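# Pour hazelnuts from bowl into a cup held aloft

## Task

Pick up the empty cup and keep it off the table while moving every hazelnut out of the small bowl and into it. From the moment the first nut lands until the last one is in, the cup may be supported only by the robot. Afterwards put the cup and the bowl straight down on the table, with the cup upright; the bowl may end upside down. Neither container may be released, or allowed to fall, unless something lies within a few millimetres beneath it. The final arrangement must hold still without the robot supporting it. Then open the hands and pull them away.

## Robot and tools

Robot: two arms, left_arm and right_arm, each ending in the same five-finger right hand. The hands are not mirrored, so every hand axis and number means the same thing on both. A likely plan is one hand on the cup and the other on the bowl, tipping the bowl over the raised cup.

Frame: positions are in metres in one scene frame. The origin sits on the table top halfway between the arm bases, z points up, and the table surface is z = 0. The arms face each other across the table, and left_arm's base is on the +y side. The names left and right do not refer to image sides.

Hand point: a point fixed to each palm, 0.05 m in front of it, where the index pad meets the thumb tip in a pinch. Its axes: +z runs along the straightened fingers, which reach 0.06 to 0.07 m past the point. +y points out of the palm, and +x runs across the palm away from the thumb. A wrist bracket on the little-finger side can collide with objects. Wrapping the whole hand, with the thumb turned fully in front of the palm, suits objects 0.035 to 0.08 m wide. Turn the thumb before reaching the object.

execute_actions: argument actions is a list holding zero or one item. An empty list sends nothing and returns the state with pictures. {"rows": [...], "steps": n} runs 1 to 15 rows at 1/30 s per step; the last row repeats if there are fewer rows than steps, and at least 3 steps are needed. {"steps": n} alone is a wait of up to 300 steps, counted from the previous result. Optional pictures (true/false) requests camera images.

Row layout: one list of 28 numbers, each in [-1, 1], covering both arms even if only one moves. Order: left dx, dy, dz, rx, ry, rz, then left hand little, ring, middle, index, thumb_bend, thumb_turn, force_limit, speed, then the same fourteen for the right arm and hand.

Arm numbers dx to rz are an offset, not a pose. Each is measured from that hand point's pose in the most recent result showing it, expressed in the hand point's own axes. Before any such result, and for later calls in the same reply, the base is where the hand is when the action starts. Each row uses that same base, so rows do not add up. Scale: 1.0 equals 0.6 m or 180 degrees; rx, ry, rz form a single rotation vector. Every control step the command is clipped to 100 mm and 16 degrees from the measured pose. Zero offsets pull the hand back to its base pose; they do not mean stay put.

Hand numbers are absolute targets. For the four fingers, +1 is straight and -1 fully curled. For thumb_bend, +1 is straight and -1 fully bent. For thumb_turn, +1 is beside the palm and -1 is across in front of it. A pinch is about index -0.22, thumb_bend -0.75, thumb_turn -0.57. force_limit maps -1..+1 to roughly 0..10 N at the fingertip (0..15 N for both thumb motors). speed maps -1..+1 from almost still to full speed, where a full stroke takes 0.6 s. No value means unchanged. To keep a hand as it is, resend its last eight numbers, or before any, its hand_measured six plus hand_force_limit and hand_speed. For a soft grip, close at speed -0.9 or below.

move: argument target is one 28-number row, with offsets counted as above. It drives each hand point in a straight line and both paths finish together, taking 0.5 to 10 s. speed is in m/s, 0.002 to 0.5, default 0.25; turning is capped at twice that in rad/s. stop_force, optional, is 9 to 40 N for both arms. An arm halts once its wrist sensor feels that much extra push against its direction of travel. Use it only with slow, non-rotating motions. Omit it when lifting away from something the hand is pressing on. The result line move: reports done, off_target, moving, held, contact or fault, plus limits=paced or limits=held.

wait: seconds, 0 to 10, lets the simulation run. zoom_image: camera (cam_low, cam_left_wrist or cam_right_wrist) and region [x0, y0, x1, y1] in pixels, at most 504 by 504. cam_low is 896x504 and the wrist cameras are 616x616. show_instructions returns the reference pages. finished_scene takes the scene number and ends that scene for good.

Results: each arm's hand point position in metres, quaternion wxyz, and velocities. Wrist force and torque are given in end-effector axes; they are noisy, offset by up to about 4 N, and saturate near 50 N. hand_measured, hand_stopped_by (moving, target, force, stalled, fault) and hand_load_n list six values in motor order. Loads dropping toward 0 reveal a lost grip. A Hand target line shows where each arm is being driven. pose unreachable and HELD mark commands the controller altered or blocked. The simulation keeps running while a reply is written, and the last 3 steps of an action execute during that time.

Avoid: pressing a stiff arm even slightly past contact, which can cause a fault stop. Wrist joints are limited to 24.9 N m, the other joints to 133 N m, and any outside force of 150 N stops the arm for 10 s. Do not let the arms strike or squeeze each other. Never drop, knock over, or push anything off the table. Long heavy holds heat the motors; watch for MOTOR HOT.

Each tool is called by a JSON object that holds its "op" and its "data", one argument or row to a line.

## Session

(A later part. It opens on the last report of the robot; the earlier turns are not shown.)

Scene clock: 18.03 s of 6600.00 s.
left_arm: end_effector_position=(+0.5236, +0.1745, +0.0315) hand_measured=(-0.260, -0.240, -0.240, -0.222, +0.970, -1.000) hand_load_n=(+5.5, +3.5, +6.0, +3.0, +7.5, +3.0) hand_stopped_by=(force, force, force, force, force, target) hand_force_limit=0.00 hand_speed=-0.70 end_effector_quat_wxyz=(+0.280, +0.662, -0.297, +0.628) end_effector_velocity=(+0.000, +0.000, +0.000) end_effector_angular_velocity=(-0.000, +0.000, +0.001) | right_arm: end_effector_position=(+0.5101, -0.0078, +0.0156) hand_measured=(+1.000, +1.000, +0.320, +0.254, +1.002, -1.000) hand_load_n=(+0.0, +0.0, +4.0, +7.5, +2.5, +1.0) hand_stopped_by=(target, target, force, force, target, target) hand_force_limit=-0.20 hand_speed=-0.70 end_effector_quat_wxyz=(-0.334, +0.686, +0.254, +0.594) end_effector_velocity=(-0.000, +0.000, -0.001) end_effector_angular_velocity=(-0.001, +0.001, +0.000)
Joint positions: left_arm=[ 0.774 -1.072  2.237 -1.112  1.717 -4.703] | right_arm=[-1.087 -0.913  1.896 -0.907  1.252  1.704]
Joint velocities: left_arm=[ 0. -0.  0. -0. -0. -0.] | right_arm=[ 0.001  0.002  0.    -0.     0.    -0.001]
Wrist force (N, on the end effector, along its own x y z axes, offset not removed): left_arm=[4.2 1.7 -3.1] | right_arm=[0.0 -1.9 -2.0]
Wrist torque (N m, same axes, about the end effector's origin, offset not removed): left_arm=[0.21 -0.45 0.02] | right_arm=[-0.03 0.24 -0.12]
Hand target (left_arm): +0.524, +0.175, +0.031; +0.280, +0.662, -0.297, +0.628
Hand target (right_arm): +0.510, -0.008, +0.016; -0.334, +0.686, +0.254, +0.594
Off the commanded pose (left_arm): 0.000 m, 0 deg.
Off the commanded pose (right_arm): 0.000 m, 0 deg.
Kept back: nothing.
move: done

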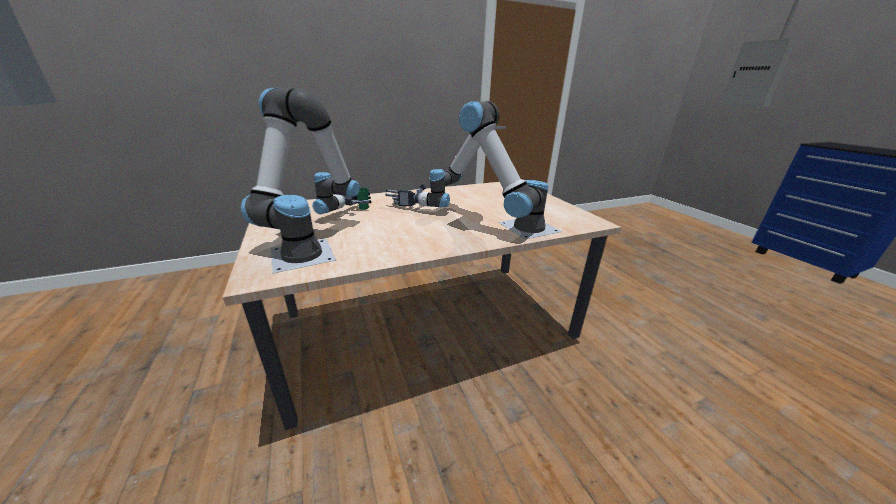

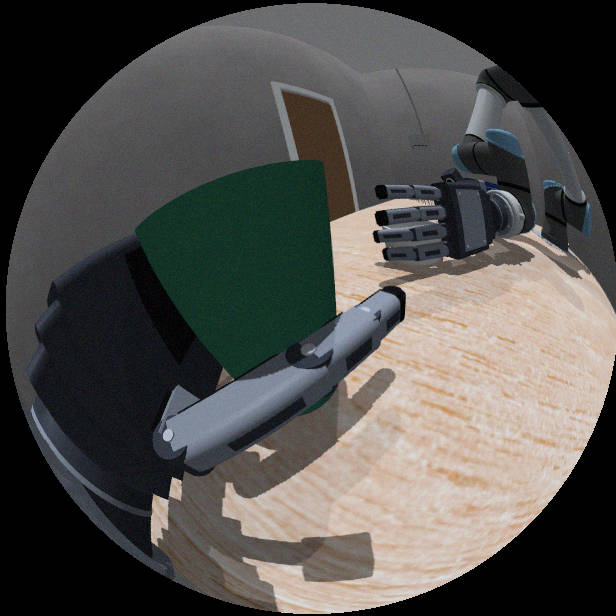

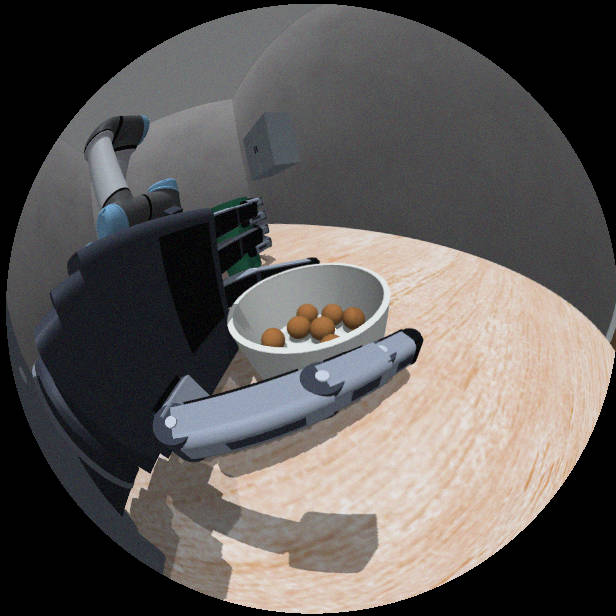

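{"op": "move", "data": {
  "target": [0.07,0,-0.01,0,0,0,-1,-1,-1,-1,-1,-1,0,-0.7,0,0,0,0,0,0,1,1,-0.9,-0.9,-1,-1,0.5,-0.9],
  "speed": 0.1
}}

Scene clock: 19.17 s of 6600.00 s.
left_arm: end_effector_position=(+0.5209, +0.1773, +0.0735) hand_measured=(-0.260, -0.240, -0.240, -0.222, +0.970, -1.000) hand_load_n=(+4.5, +3.0, +6.5, +4.0, +7.0, +5.0) hand_stopped_by=(force, force, force, force, force, target) hand_force_limit=0.00 hand_speed=-0.70 end_effector_quat_wxyz=(+0.280, +0.662, -0.297, +0.628) end_effector_velocity=(-0.001, -0.001, +0.003) end_effector_angular_velocity=(+0.001, -0.000, -0.002) | right_arm: end_effector_position=(+0.5101, -0.0078, +0.0156) hand_measured=(+1.000, +1.000, +0.306, +0.254, +0.968, -1.000) hand_load_n=(+0.0, +0.0, +8.5, +6.5, +10.5, +1.0) hand_stopped_by=(target, target, force, force, force, target) hand_force_limit=0.50 hand_speed=-0.90 end_effector_quat_wxyz=(-0.334, +0.686, +0.254, +0.594) end_effector_velocity=(+0.000, -0.000, +0.001) end_effector_angular_velocity=(-0.000, -0.001, -0.000)
Joint positions: left_arm=[ 0.775 -1.189  2.236 -0.994  1.718 -4.703] | right_arm=[-1.087 -0.913  1.896 -0.907  1.252  1.704]
Joint velocities: left_arm=[-0.001 -0.007 -0.001  0.008  0.001  0.001] | right_arm=[-0.    -0.001 -0.     0.001  0.    -0.001]
Wrist force (N, on the end effector, along its own x y z axes, offset not removed): left_arm=[-0.1 1.2 -4.1] | right_arm=[0.4 -0.1 -1.6]
Wrist torque (N m, same axes, about the end effector's origin, offset not removed): left_arm=[0.43 0.09 0.10] | right_arm=[0.11 0.12 -0.19]
Hand target (left_arm): +0.521, +0.177, +0.074; +0.280, +0.662, -0.297, +0.628
Hand target (right_arm): +0.510, -0.008, +0.016; -0.334, +0.686, +0.254, +0.594
Off the commanded pose (left_arm): 0.000 m, 0 deg.
Off the commanded pose (right_arm): 0.000 m, 0 deg.
Kept back: nothing.
move: done

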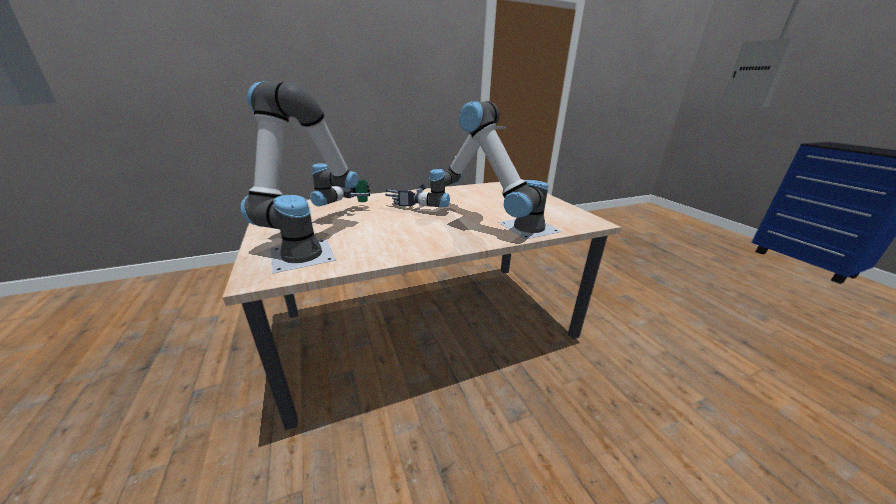

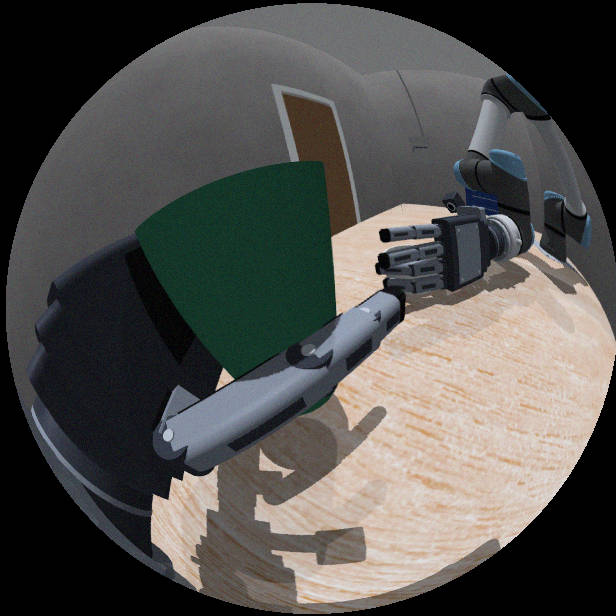

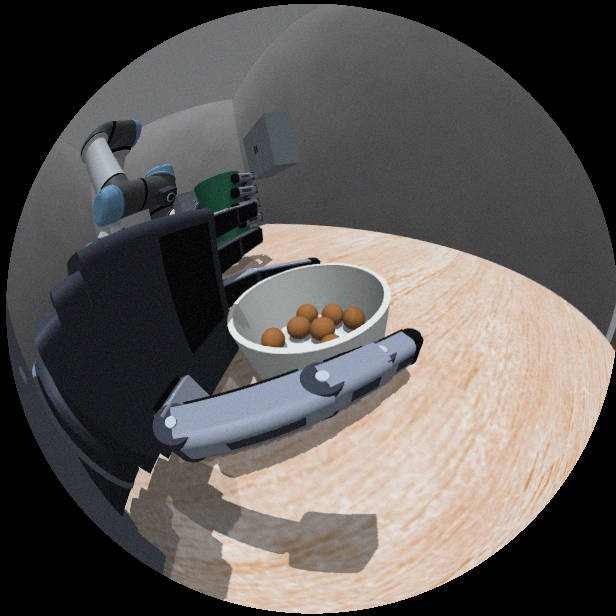

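{"op": "zoom_image", "data": {
  "camera": "cam_low",
  "region": [310, 160, 460, 230]
}}

{"op": "zoom_image", "data": {
  "camera": "cam_right_wrist",
  "region": [150, 140, 300, 290]
}}

Region (310, 160, 460, 230) of cam_low's 896x504 image, scaled by 3.360, with more detail than that image has; it fills the top 235 rows of this view, and the rest is white.

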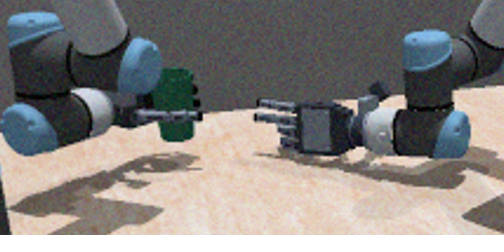

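Region (150, 140, 300, 290) of cam_right_wrist's 616x616 image, scaled by 3.360, with more detail than that image has.

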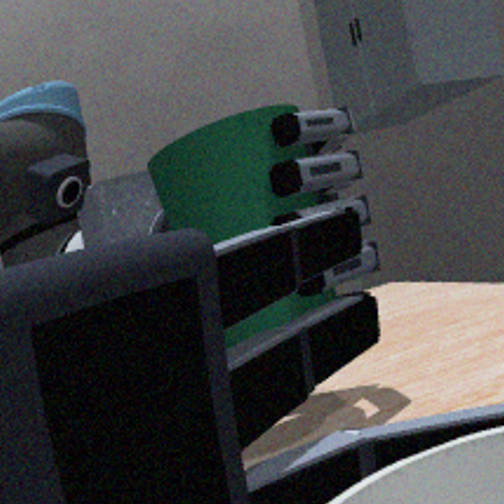

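{"op": "move", "data": {
  "target": [0.023,0.2977,-0.0963,-0.1224,0.0286,0.09,-1,-1,-1,-1,-1,-1,0,-0.7,0.3515,-0.2247,-0.3727,0.0548,-0.0086,-0.0041,1,1,-0.9,-0.9,-1,-1,0.5,-0.9],
  "speed": 0.2
}}

Scene clock: 22.27 s of 6600.00 s.
left_arm: end_effector_position=(+0.3499, +0.1007, +0.0899) hand_measured=(-0.260, -0.240, -0.240, -0.222, +0.970, -1.000) hand_load_n=(+4.5, +3.0, +6.5, +4.0, +7.0, +5.0) hand_stopped_by=(force, force, force, force, force, target) hand_force_limit=0.00 hand_speed=-0.70 end_effector_quat_wxyz=(+0.323, +0.520, -0.488, +0.622) end_effector_velocity=(-0.000, -0.000, +0.000) end_effector_angular_velocity=(-0.000, -0.001, -0.001) | right_arm: end_effector_position=(+0.3001, -0.1007, +0.2603) hand_measured=(+1.000, +1.000, +0.306, +0.254, +0.968, -1.000) hand_load_n=(+0.0, +0.0, +8.5, +6.5, +10.5, +3.0) hand_stopped_by=(target, target, force, force, force, target) hand_force_limit=0.50 hand_speed=-0.90 end_effector_quat_wxyz=(-0.384, +0.661, +0.313, +0.563) end_effector_velocity=(-0.001, -0.001, +0.002) end_effector_angular_velocity=(+0.000, -0.000, +0.001)
Joint positions: left_arm=[ 0.467 -1.356  2.395 -1.021  1.803 -4.434] | right_arm=[-1.141 -1.827  2.237 -0.327  1.024  1.684]
Joint velocities: left_arm=[-0.002 -0.001  0.     0.    -0.001  0.001] | right_arm=[-0.002 -0.006 -0.001  0.006 -0.003 -0.   ]
Wrist force (N, on the end effector, along its own x y z axes, offset not removed): left_arm=[3.0 1.7 -0.8] | right_arm=[-2.1 -1.9 -0.3]
Wrist torque (N m, same axes, about the end effector's origin, offset not removed): left_arm=[0.29 -0.60 0.20] | right_arm=[-0.39 -0.05 -0.05]
Hand target (left_arm): +0.350, +0.101, +0.090; +0.323, +0.520, -0.488, +0.622
Hand target (right_arm): +0.300, -0.101, +0.260; -0.384, +0.661, +0.314, +0.563
Off the commanded pose (left_arm): 0.000 m, 0 deg.
Off the commanded pose (right_arm): 0.000 m, 0 deg.
Kept back: nothing.
move: done

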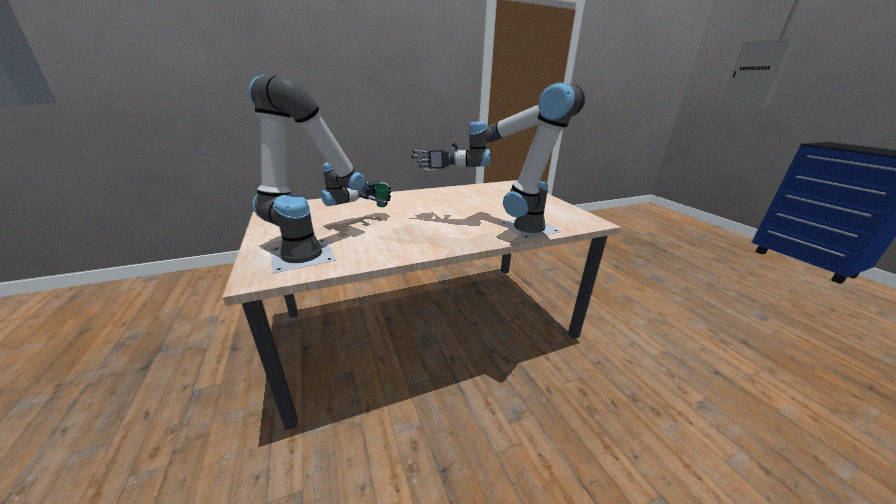

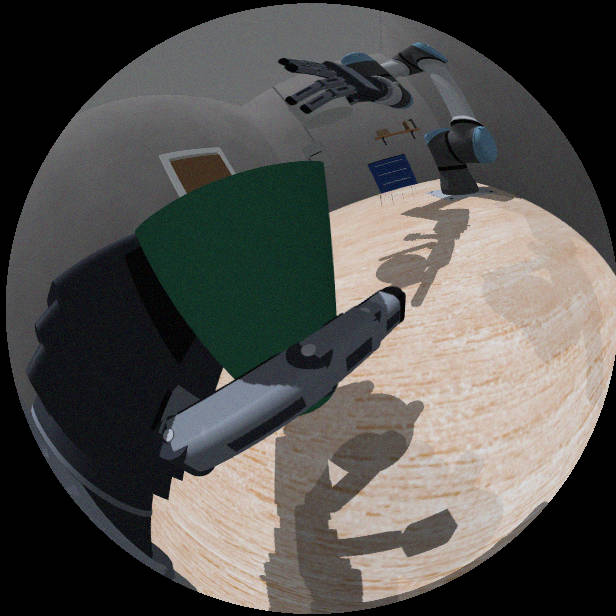

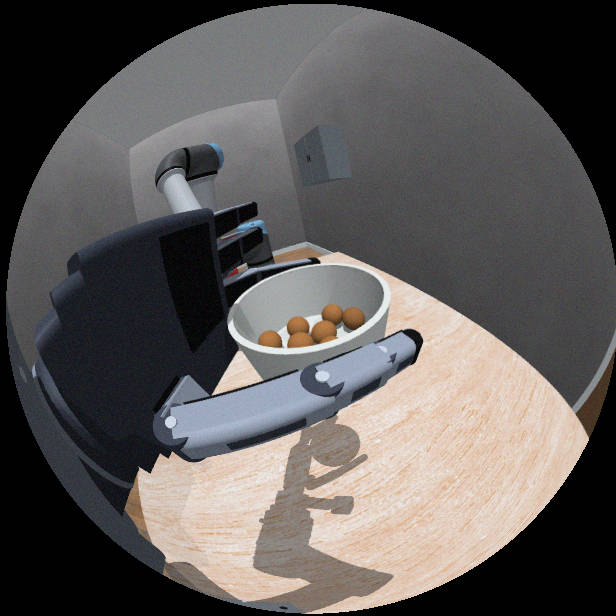

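{"op": "move", "data": {
  "target": [0.0808,0.2553,0.1465,-0.1224,0.0286,0.09,-1,-1,-1,-1,-1,-1,0,-0.7,-0.0818,-0.3075,0.015,-0.0047,-0.127,0.215,1,1,-0.9,-0.9,-1,-1,0.5,-0.9],
  "speed": 0.17
}}

Scene clock: 25.30 s of 6600.00 s.
left_arm: end_effector_position=(+0.2278, -0.0353, +0.0936) hand_measured=(-0.260, -0.240, -0.240, -0.222, +0.970, -1.000) hand_load_n=(+4.5, +3.0, +6.5, +4.0, +7.0, +5.0) hand_stopped_by=(force, force, force, force, force, target) hand_force_limit=0.00 hand_speed=-0.70 end_effector_quat_wxyz=(+0.347, +0.347, -0.651, +0.579) end_effector_velocity=(-0.000, -0.001, -0.000) end_effector_angular_velocity=(+0.001, -0.003, -0.002) | right_arm: end_effector_position=(+0.1400, +0.0014, +0.2400) hand_measured=(+1.000, +1.000, +0.306, +0.254, +0.968, -1.000) hand_load_n=(+0.0, +0.0, +8.5, +6.5, +10.5, +2.5) hand_stopped_by=(target, target, force, force, force, target) hand_force_limit=0.50 hand_speed=-0.90 end_effector_quat_wxyz=(-0.475, +0.826, +0.143, +0.268) end_effector_velocity=(-0.001, +0.001, -0.001) end_effector_angular_velocity=(-0.001, +0.008, -0.001)
Joint positions: left_arm=[ 0.176 -1.282  2.145 -0.77   1.898 -4.142] | right_arm=[-0.701 -1.619  1.862  0.192  1.302  2.334]
Joint velocities: left_arm=[-0.     0.002 -0.004  0.004  0.001  0.003] | right_arm=[ 0.003  0.004 -0.004  0.003  0.001  0.007]
Wrist force (N, on the end effector, along its own x y z axes, offset not removed): left_arm=[-0.7 2.9 -0.8] | right_arm=[-4.2 1.1 3.3]
Wrist torque (N m, same axes, about the end effector's origin, offset not removed): left_arm=[0.56 -0.09 0.14] | right_arm=[-0.18 0.17 -0.16]
Hand target (left_arm): +0.228, -0.035, +0.094; -0.347, -0.347, +0.651, -0.579
Hand target (right_arm): +0.140, +0.001, +0.240; -0.475, +0.826, +0.143, +0.267
Off the commanded pose (left_arm): 0.000 m, 0 deg.
Off the commanded pose (right_arm): 0.000 m, 0 deg.
Kept back: nothing.
move: done

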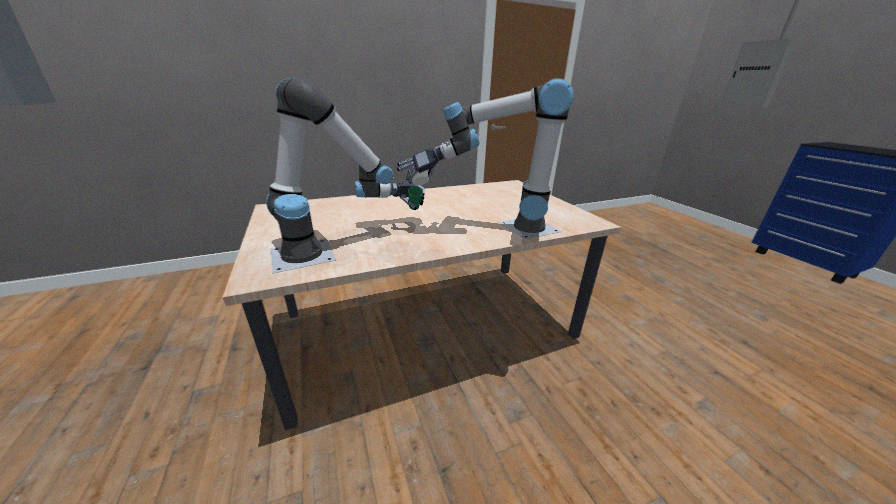

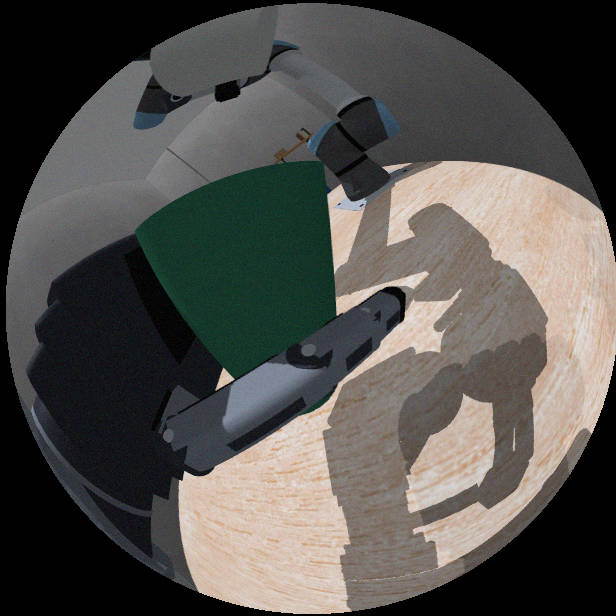

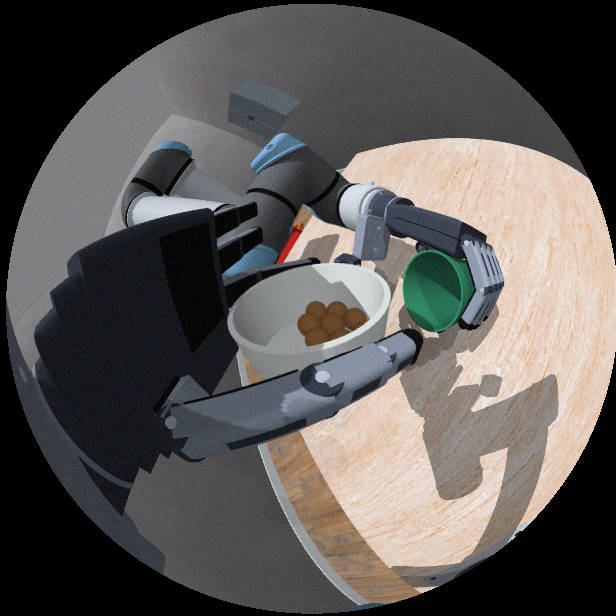

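{"op": "zoom_image", "data": {
  "camera": "cam_low",
  "region": [360, 130, 480, 220]
}}

Region (360, 130, 480, 220) of cam_low's 896x504 image, scaled by 4.200, with more detail than that image has; it fills the top 378 rows of this view, and the rest is white.

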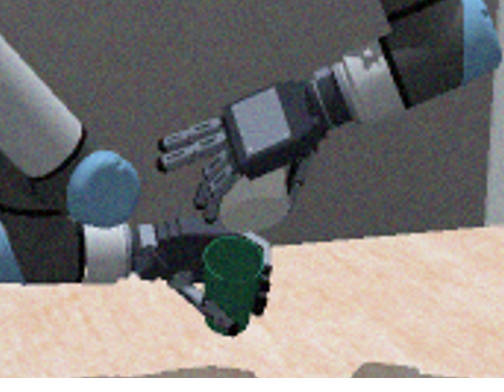

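{"op": "move", "data": {
  "target": [0,0,0,0,0,0,-1,-1,-1,-1,-1,-1,0,-0.7,-0.0267,0.0409,0.0383,-0.0015,-0.0423,0.0718,1,1,-0.9,-0.9,-1,-1,0.5,-0.9],
  "speed": 0.08
}}

Scene clock: 30.83 s of 6600.00 s.
left_arm: end_effector_position=(+0.2278, -0.0353, +0.0936) hand_measured=(-0.260, -0.240, -0.240, -0.222, +0.970, -1.000) hand_load_n=(+4.5, +3.0, +6.5, +4.0, +7.0, +5.0) hand_stopped_by=(force, force, force, force, force, target) hand_force_limit=0.00 hand_speed=-0.70 end_effector_quat_wxyz=(+0.347, +0.347, -0.651, +0.579) end_effector_velocity=(+0.000, -0.000, +0.001) end_effector_angular_velocity=(-0.002, -0.001, +0.000) | right_arm: end_effector_position=(+0.1459, +0.0090, +0.2041) hand_measured=(+1.000, +1.000, +0.306, +0.254, +0.968, -1.000) hand_load_n=(+0.0, +0.0, +8.5, +6.5, +10.5, +2.5) hand_stopped_by=(target, target, force, force, force, target) hand_force_limit=0.50 hand_speed=-0.90 end_effector_quat_wxyz=(-0.489, +0.854, +0.080, +0.158) end_effector_velocity=(-0.000, +0.001, -0.001) end_effector_angular_velocity=(+0.001, +0.009, +0.004)
Joint positions: left_arm=[ 0.176 -1.282  2.145 -0.77   1.898 -4.142] | right_arm=[-0.804 -1.52   1.832  0.241  1.117  2.472]
Joint velocities: left_arm=[ 0.    -0.    -0.001 -0.001  0.     0.   ] | right_arm=[-0.003  0.005 -0.002  0.001 -0.009  0.003]
Wrist force (N, on the end effector, along its own x y z axes, offset not removed): left_arm=[0.3 4.8 -1.4] | right_arm=[-2.1 1.9 1.6]
Wrist torque (N m, same axes, about the end effector's origin, offset not removed): left_arm=[0.94 -0.21 0.13] | right_arm=[0.07 0.12 -0.19]
Hand target (left_arm): +0.228, -0.035, +0.094; -0.347, -0.347, +0.651, -0.579
Hand target (right_arm): +0.146, +0.009, +0.204; -0.489, +0.854, +0.080, +0.157
Off the commanded pose (left_arm): 0.000 m, 0 deg.
Off the commanded pose (right_arm): 0.000 m, 0 deg.
Kept back: nothing.
After step 90, 0.57 s passed at rest.
move: done

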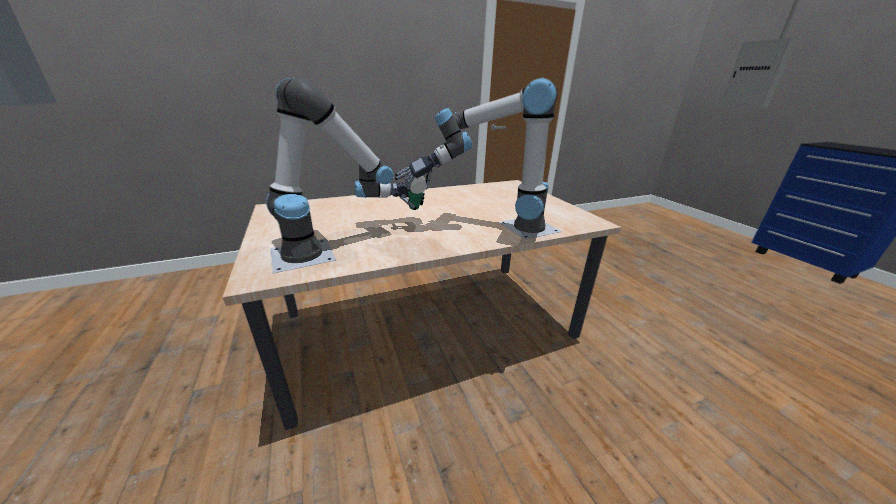

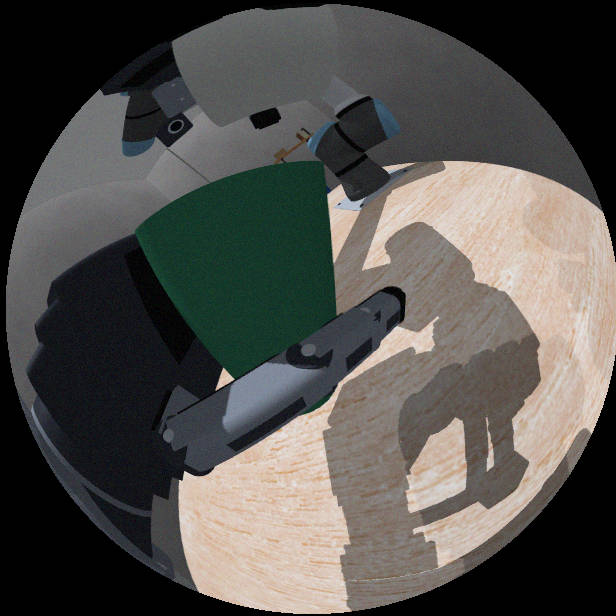

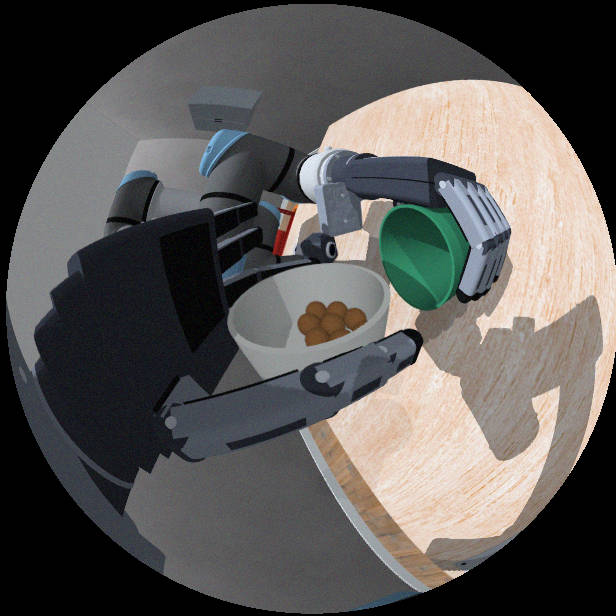

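{"op": "zoom_image", "data": {
  "camera": "cam_low",
  "region": [375, 145, 455, 215]
}}

Region (375, 145, 455, 215) of cam_low's 896x504 image, scaled by 6.300, with more detail than that image has; it fills the top 441 rows of this view, and the rest is white.

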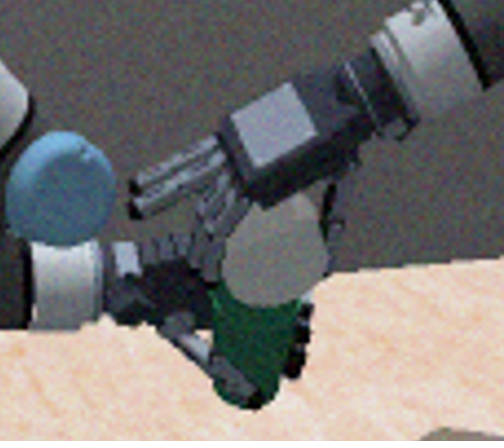

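{"op": "move", "data": {
  "target": [0,0,0,0,0,0,-1,-1,-1,-1,-1,-1,0,-0.7,0.0143,0.0121,0.0075,-0.0015,-0.0423,0.0718,1,1,-0.9,-0.9,-1,-1,0.5,-0.9],
  "speed": 0.07
}}

Scene clock: 33.60 s of 6600.00 s.
left_arm: end_effector_position=(+0.2278, -0.0353, +0.0936) hand_measured=(-0.260, -0.240, -0.240, -0.222, +0.970, -1.000) hand_load_n=(+4.5, +3.0, +6.5, +4.0, +7.0, +5.0) hand_stopped_by=(force, force, force, force, force, target) hand_force_limit=0.00 hand_speed=-0.70 end_effector_quat_wxyz=(+0.347, +0.347, -0.651, +0.579) end_effector_velocity=(-0.000, -0.000, +0.000) end_effector_angular_velocity=(+0.000, +0.001, -0.000) | right_arm: end_effector_position=(+0.1569, +0.0090, +0.1991) hand_measured=(+1.000, +1.000, +0.306, +0.254, +0.968, -1.000) hand_load_n=(+0.0, +0.0, +8.5, +6.5, +10.5, +2.0) hand_stopped_by=(target, target, force, force, force, target) hand_force_limit=0.50 hand_speed=-0.90 end_effector_quat_wxyz=(-0.495, +0.867, +0.015, +0.046) end_effector_velocity=(+0.000, +0.000, -0.001) end_effector_angular_velocity=(-0.001, +0.010, +0.001)
Joint positions: left_arm=[ 0.176 -1.282  2.145 -0.77   1.898 -4.142] | right_arm=[-0.918 -1.427  1.755  0.361  0.919  2.569]
Joint velocities: left_arm=[-0.    -0.    -0.     0.001  0.    -0.   ] | right_arm=[-0.003  0.005 -0.003  0.005 -0.007  0.003]
Wrist force (N, on the end effector, along its own x y z axes, offset not removed): left_arm=[0.8 2.4 -1.5] | right_arm=[-0.2 0.9 4.4]
Wrist torque (N m, same axes, about the end effector's origin, offset not removed): left_arm=[0.49 -0.35 0.11] | right_arm=[-0.28 -0.18 -0.16]
Hand target (left_arm): +0.228, -0.035, +0.094; -0.347, -0.347, +0.651, -0.579
Hand target (right_arm): +0.157, +0.009, +0.199; -0.495, +0.867, +0.015, +0.045
Off the commanded pose (left_arm): 0.000 m, 0 deg.
Off the commanded pose (right_arm): 0.000 m, 0 deg.
Kept back: nothing.
move: done

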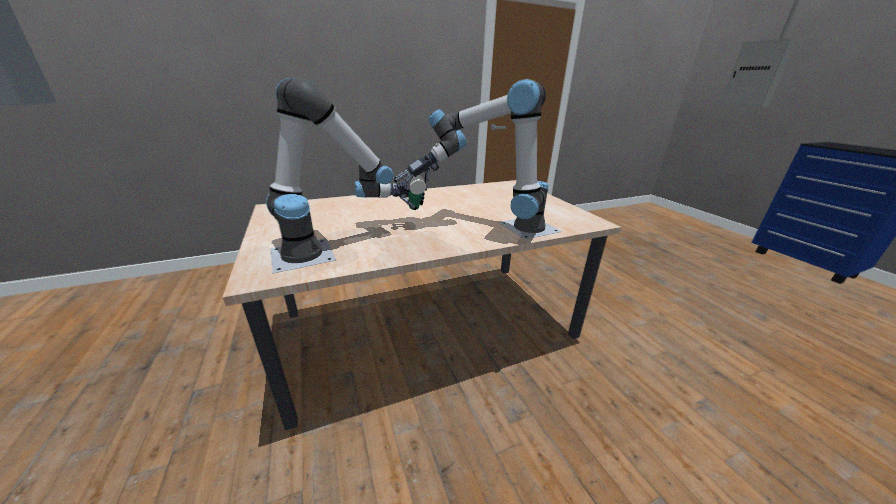

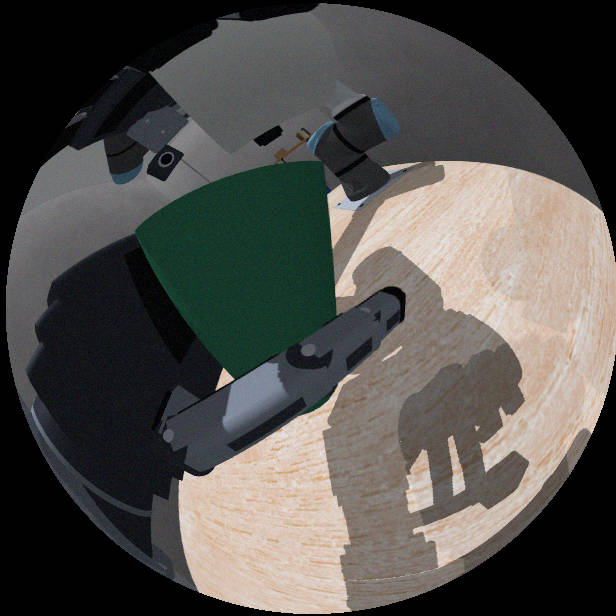

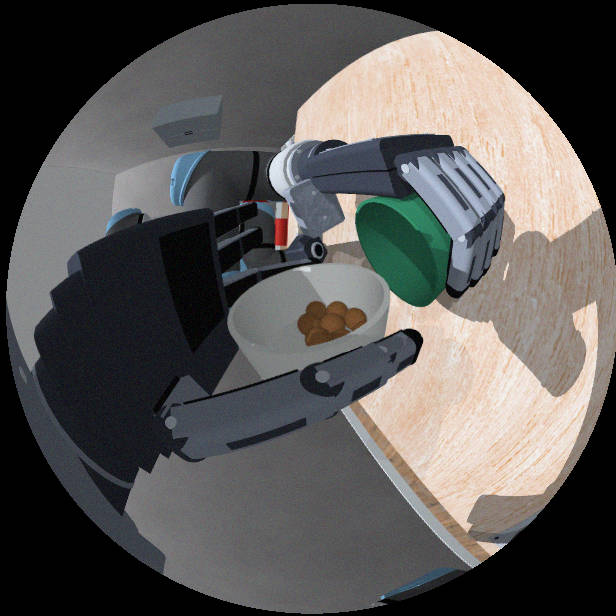

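{"op": "zoom_image", "data": {
  "camera": "cam_low",
  "region": [375, 145, 455, 215]
}}

{"op": "zoom_image", "data": {
  "camera": "cam_right_wrist",
  "region": [220, 170, 400, 350]
}}

Region (375, 145, 455, 215) of cam_low's 896x504 image, scaled by 6.300, with more detail than that image has; it fills the top 441 rows of this view, and the rest is white.

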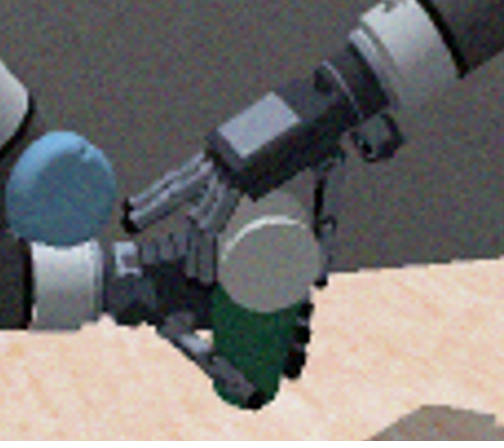

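Region (220, 170, 400, 350) of cam_right_wrist's 616x616 image, scaled by 2.800, with more detail than that image has.

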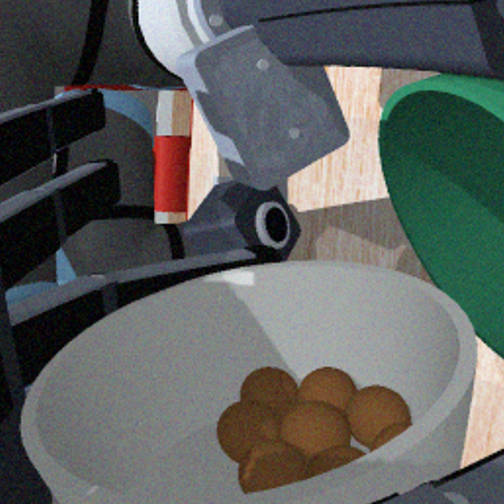

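{"op": "move", "data": {
  "target": [0,0,0,0,0,0,-1,-1,-1,-1,-1,-1,0,-0.7,0.0078,0.0049,0.0031,-0.0011,-0.0282,0.0478,1,1,-0.9,-0.9,-1,-1,0.5,-0.9],
  "speed": 0.05
}}

Scene clock: 36.13 s of 6600.00 s.
left_arm: end_effector_position=(+0.2278, -0.0353, +0.0936) hand_measured=(-0.260, -0.240, -0.240, -0.222, +0.970, -1.000) hand_load_n=(+4.5, +3.0, +6.5, +4.0, +7.0, +5.0) hand_stopped_by=(force, force, force, force, force, target) hand_force_limit=0.00 hand_speed=-0.70 end_effector_quat_wxyz=(+0.347, +0.347, -0.651, +0.579) end_effector_velocity=(+0.000, +0.000, -0.000) end_effector_angular_velocity=(+0.001, +0.001, +0.001) | right_arm: end_effector_position=(+0.1619, +0.0090, +0.1960) hand_measured=(+1.000, +1.000, +0.306, +0.254, +0.968, -1.000) hand_load_n=(+0.0, +0.0, +8.5, +6.5, +10.5, +2.0) hand_stopped_by=(target, target, force, force, force, target) hand_force_limit=0.50 hand_speed=-0.90 end_effector_quat_wxyz=(+0.495, -0.868, +0.028, +0.030) end_effector_velocity=(-0.000, +0.000, +0.000) end_effector_angular_velocity=(+0.001, +0.009, +0.001)
Joint positions: left_arm=[ 0.176 -1.282  2.145 -0.77   1.898 -4.142] | right_arm=[-0.978 -1.355  1.706  0.437  0.801  2.623]
Joint velocities: left_arm=[-0.     0.     0.     0.    -0.001 -0.   ] | right_arm=[-0.003  0.003 -0.003  0.005 -0.007  0.003]
Wrist force (N, on the end effector, along its own x y z axes, offset not removed): left_arm=[0.1 3.4 2.1] | right_arm=[0.6 1.2 0.1]
Wrist torque (N m, same axes, about the end effector's origin, offset not removed): left_arm=[0.41 -0.14 0.02] | right_arm=[0.18 -0.13 0.04]
Hand target (left_arm): +0.228, -0.035, +0.094; -0.347, -0.347, +0.651, -0.579
Hand target (right_arm): +0.162, +0.009, +0.196; -0.494, +0.868, -0.028, -0.030
Off the commanded pose (left_arm): 0.000 m, 0 deg.
Off the commanded pose (right_arm): 0.000 m, 0 deg.
Kept back: nothing.
move: done

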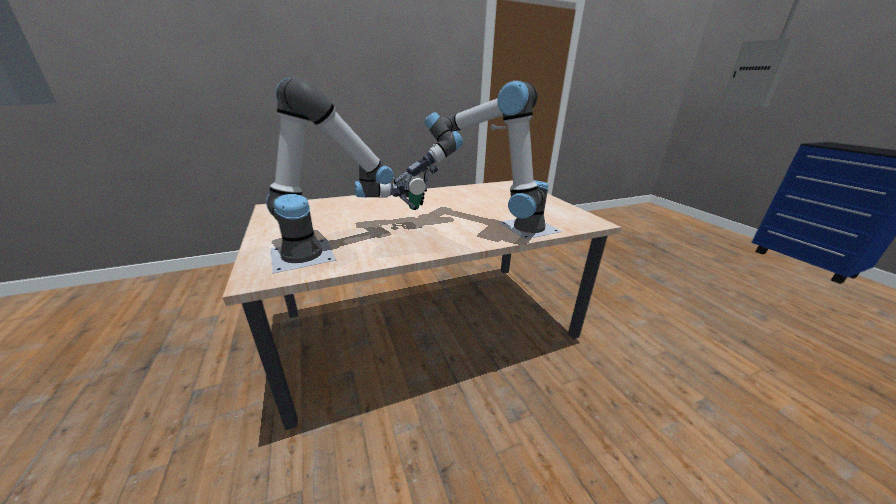

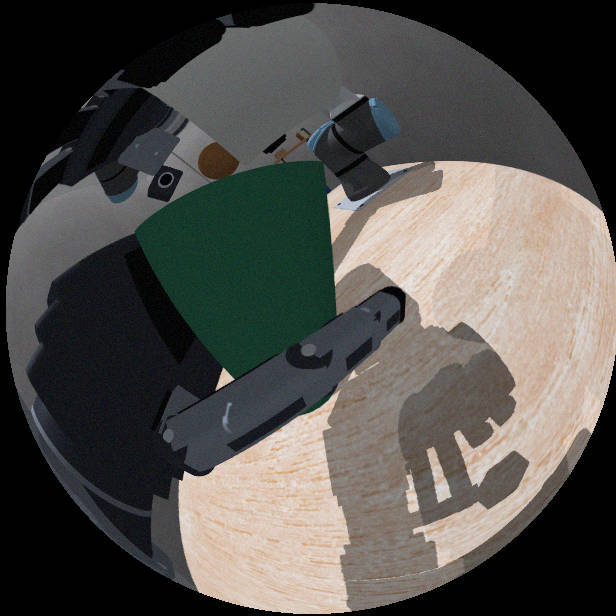

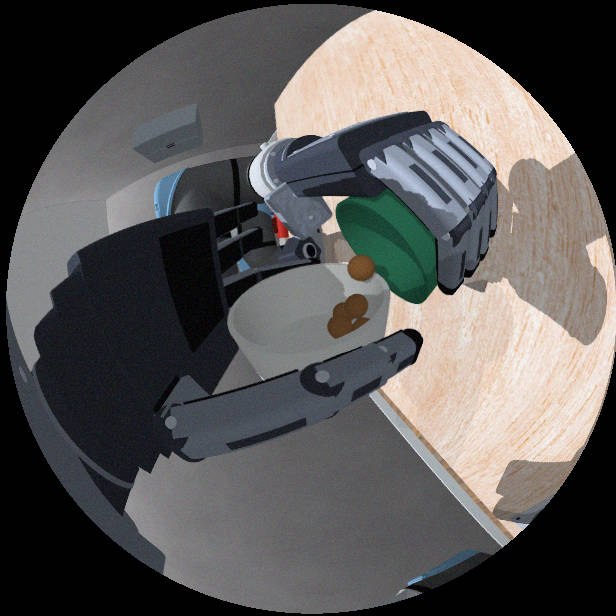

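{"op": "move", "data": {
  "target": [0,0,0,0,0,0,-1,-1,-1,-1,-1,-1,0,-0.7,0.009,-0.0115,-0.0066,-0.0011,-0.0282,0.0478,1,1,-0.9,-0.9,-1,-1,0.5,-0.9],
  "speed": 0.05
}}

Scene clock: 38.40 s of 6600.00 s.
left_arm: end_effector_position=(+0.2278, -0.0353, +0.0936) hand_measured=(-0.260, -0.240, -0.240, -0.222, +0.970, -1.000) hand_load_n=(+4.5, +3.0, +6.5, +4.0, +7.0, +5.0) hand_stopped_by=(force, force, force, force, force, target) hand_force_limit=0.00 hand_speed=-0.70 end_effector_quat_wxyz=(+0.347, +0.347, -0.651, +0.579) end_effector_velocity=(+0.001, +0.000, -0.000) end_effector_angular_velocity=(-0.000, +0.000, +0.002) | right_arm: end_effector_position=(+0.1678, +0.0090, +0.2034) hand_measured=(+1.000, +1.000, +0.306, +0.254, +0.968, -1.000) hand_load_n=(+0.0, +0.0, +8.5, +6.5, +10.5, +2.0) hand_stopped_by=(target, target, force, force, force, target) hand_force_limit=0.50 hand_speed=-0.90 end_effector_quat_wxyz=(+0.490, -0.863, +0.070, +0.105) end_effector_velocity=(+0.000, +0.000, -0.001) end_effector_angular_velocity=(-0.002, +0.013, +0.000)
Joint positions: left_arm=[ 0.176 -1.282  2.145 -0.77   1.898 -4.142] | right_arm=[-1.031 -1.282  1.64   0.539  0.69   2.665]
Joint velocities: left_arm=[ 0.002  0.    -0.    -0.     0.    -0.   ] | right_arm=[-0.003  0.007 -0.004  0.007 -0.006  0.002]
Wrist force (N, on the end effector, along its own x y z axes, offset not removed): left_arm=[1.1 2.3 -2.5] | right_arm=[-0.8 2.6 1.3]
Wrist torque (N m, same axes, about the end effector's origin, offset not removed): left_arm=[0.42 -0.18 0.11] | right_arm=[0.19 0.13 -0.11]
Hand target (left_arm): +0.228, -0.035, +0.094; -0.347, -0.347, +0.651, -0.579
Hand target (right_arm): +0.168, +0.009, +0.203; -0.490, +0.862, -0.071, -0.105
Off the commanded pose (left_arm): 0.000 m, 0 deg.
Off the commanded pose (right_arm): 0.000 m, 0 deg.
Kept back: nothing.
move: done

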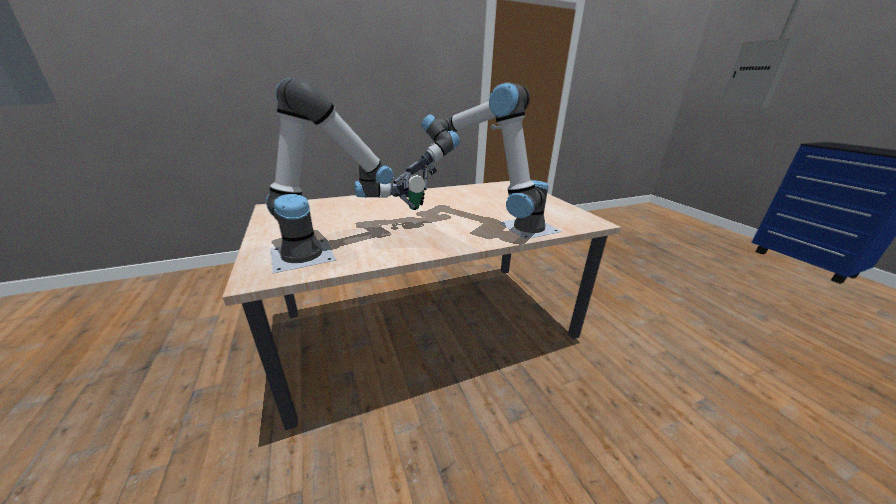

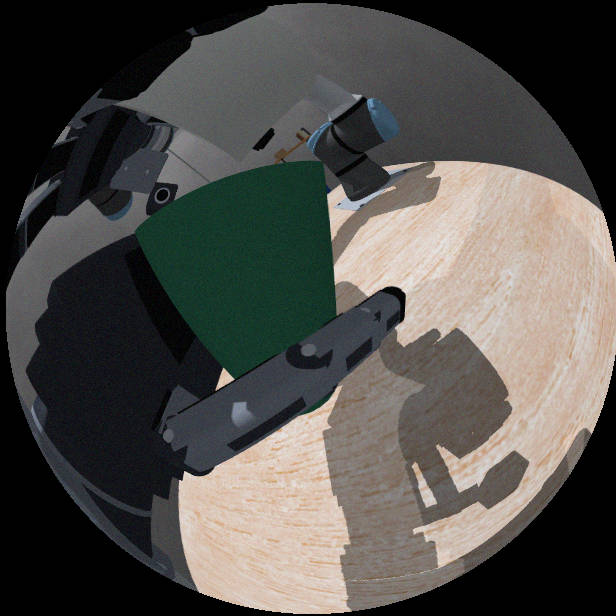

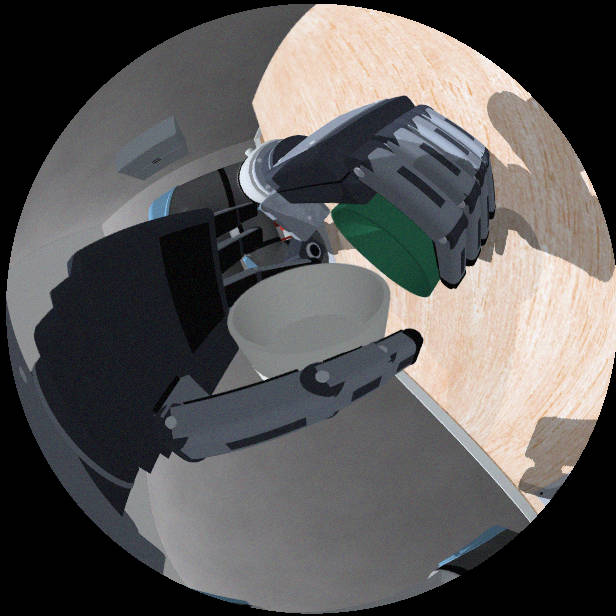

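{"op": "move", "data": {
  "target": [-0.1386,-0.1039,-0.1955,0.1195,-0.0448,-0.1825,-1,-1,-1,-1,-1,-1,0,-0.7,0.1107,-0.0928,-0.2256,0.0058,0.1552,-0.2631,1,1,-0.9,-0.9,-1,-1,0.5,-0.9],
  "speed": 0.22
}}

Scene clock: 42.17 s of 6600.00 s.
left_arm: end_effector_position=(+0.3297, +0.0798, +0.0647) hand_measured=(-0.260, -0.240, -0.240, -0.222, +0.970, -1.000) hand_load_n=(+4.5, +3.0, +6.5, +4.0, +7.0, +5.0) hand_stopped_by=(force, force, force, force, force, target) hand_force_limit=0.00 hand_speed=-0.70 end_effector_quat_wxyz=(+0.380, +0.612, -0.431, +0.543) end_effector_velocity=(+0.001, +0.002, -0.001) end_effector_angular_velocity=(+0.001, +0.007, +0.006) | right_arm: end_effector_position=(+0.2597, -0.0803, +0.3004) hand_measured=(+1.000, +1.000, +0.306, +0.254, +0.968, -1.000) hand_load_n=(+0.0, +0.0, +8.5, +6.5, +10.5, +2.5) hand_stopped_by=(target, target, force, force, force, target) hand_force_limit=0.50 hand_speed=-0.90 end_effector_quat_wxyz=(-0.468, +0.813, +0.164, +0.305) end_effector_velocity=(+0.001, -0.001, +0.001) end_effector_angular_velocity=(+0.001, -0.011, +0.002)
Joint positions: left_arm=[ 0.396 -1.287  2.366 -0.955  1.722 -4.692] | right_arm=[-1.137 -1.707  1.811  0.383  0.936  2.061]
Joint velocities: left_arm=[ 0.003  0.001  0.002  0.001 -0.002 -0.006] | right_arm=[-0.003 -0.004  0.004 -0.005 -0.002 -0.008]
Wrist force (N, on the end effector, along its own x y z axes, offset not removed): left_arm=[0.5 3.3 0.5] | right_arm=[-1.8 0.6 3.7]
Wrist torque (N m, same axes, about the end effector's origin, offset not removed): left_arm=[0.53 -0.37 0.16] | right_arm=[-0.17 -0.13 -0.16]
Hand target (left_arm): +0.330, +0.080, +0.065; +0.380, +0.613, -0.431, +0.542
Hand target (right_arm): +0.260, -0.080, +0.301; -0.468, +0.813, +0.164, +0.305
Off the commanded pose (left_arm): 0.000 m, 0 deg.
Off the commanded pose (right_arm): 0.000 m, 0 deg.
Kept back: nothing.
move: done

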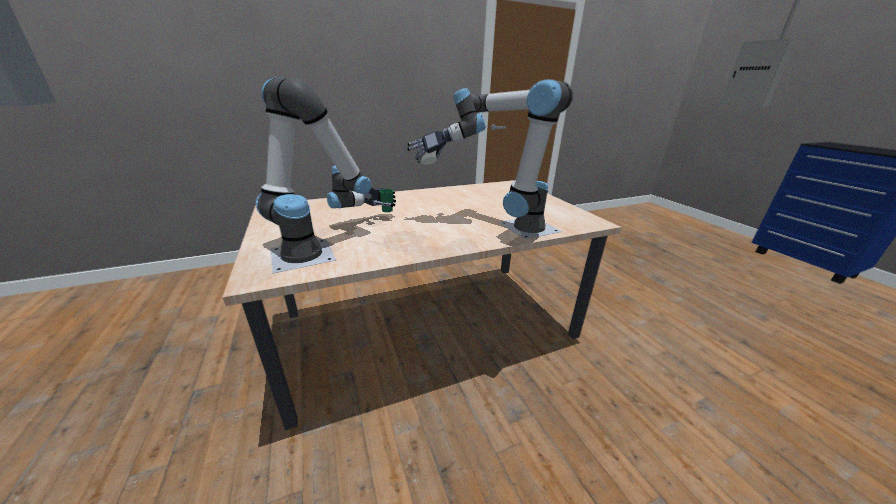

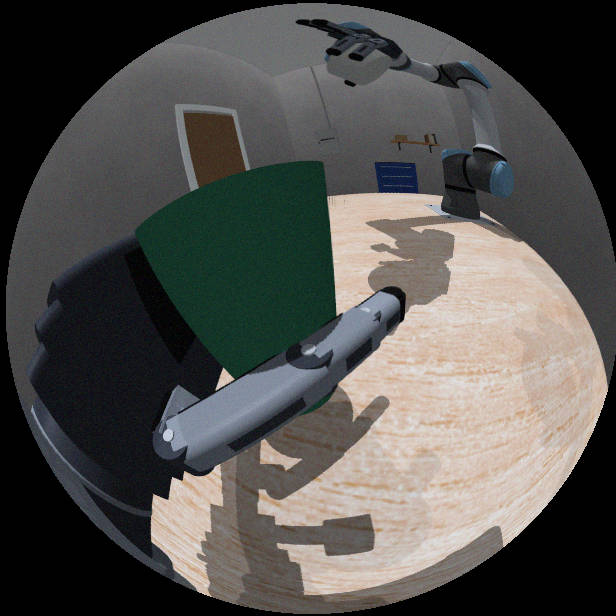

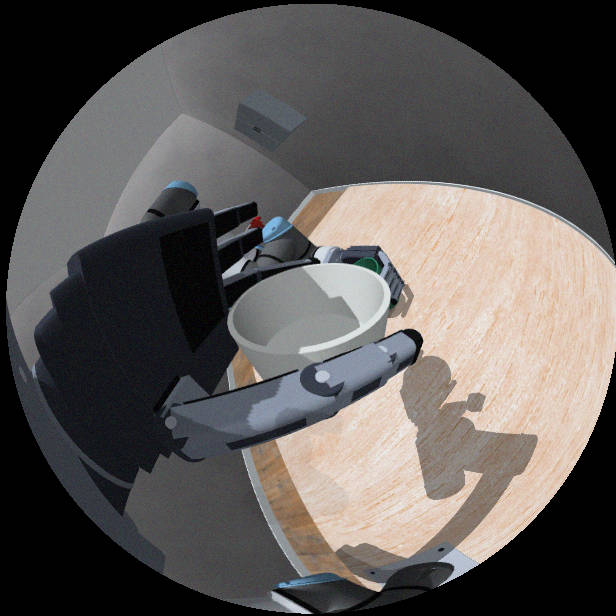

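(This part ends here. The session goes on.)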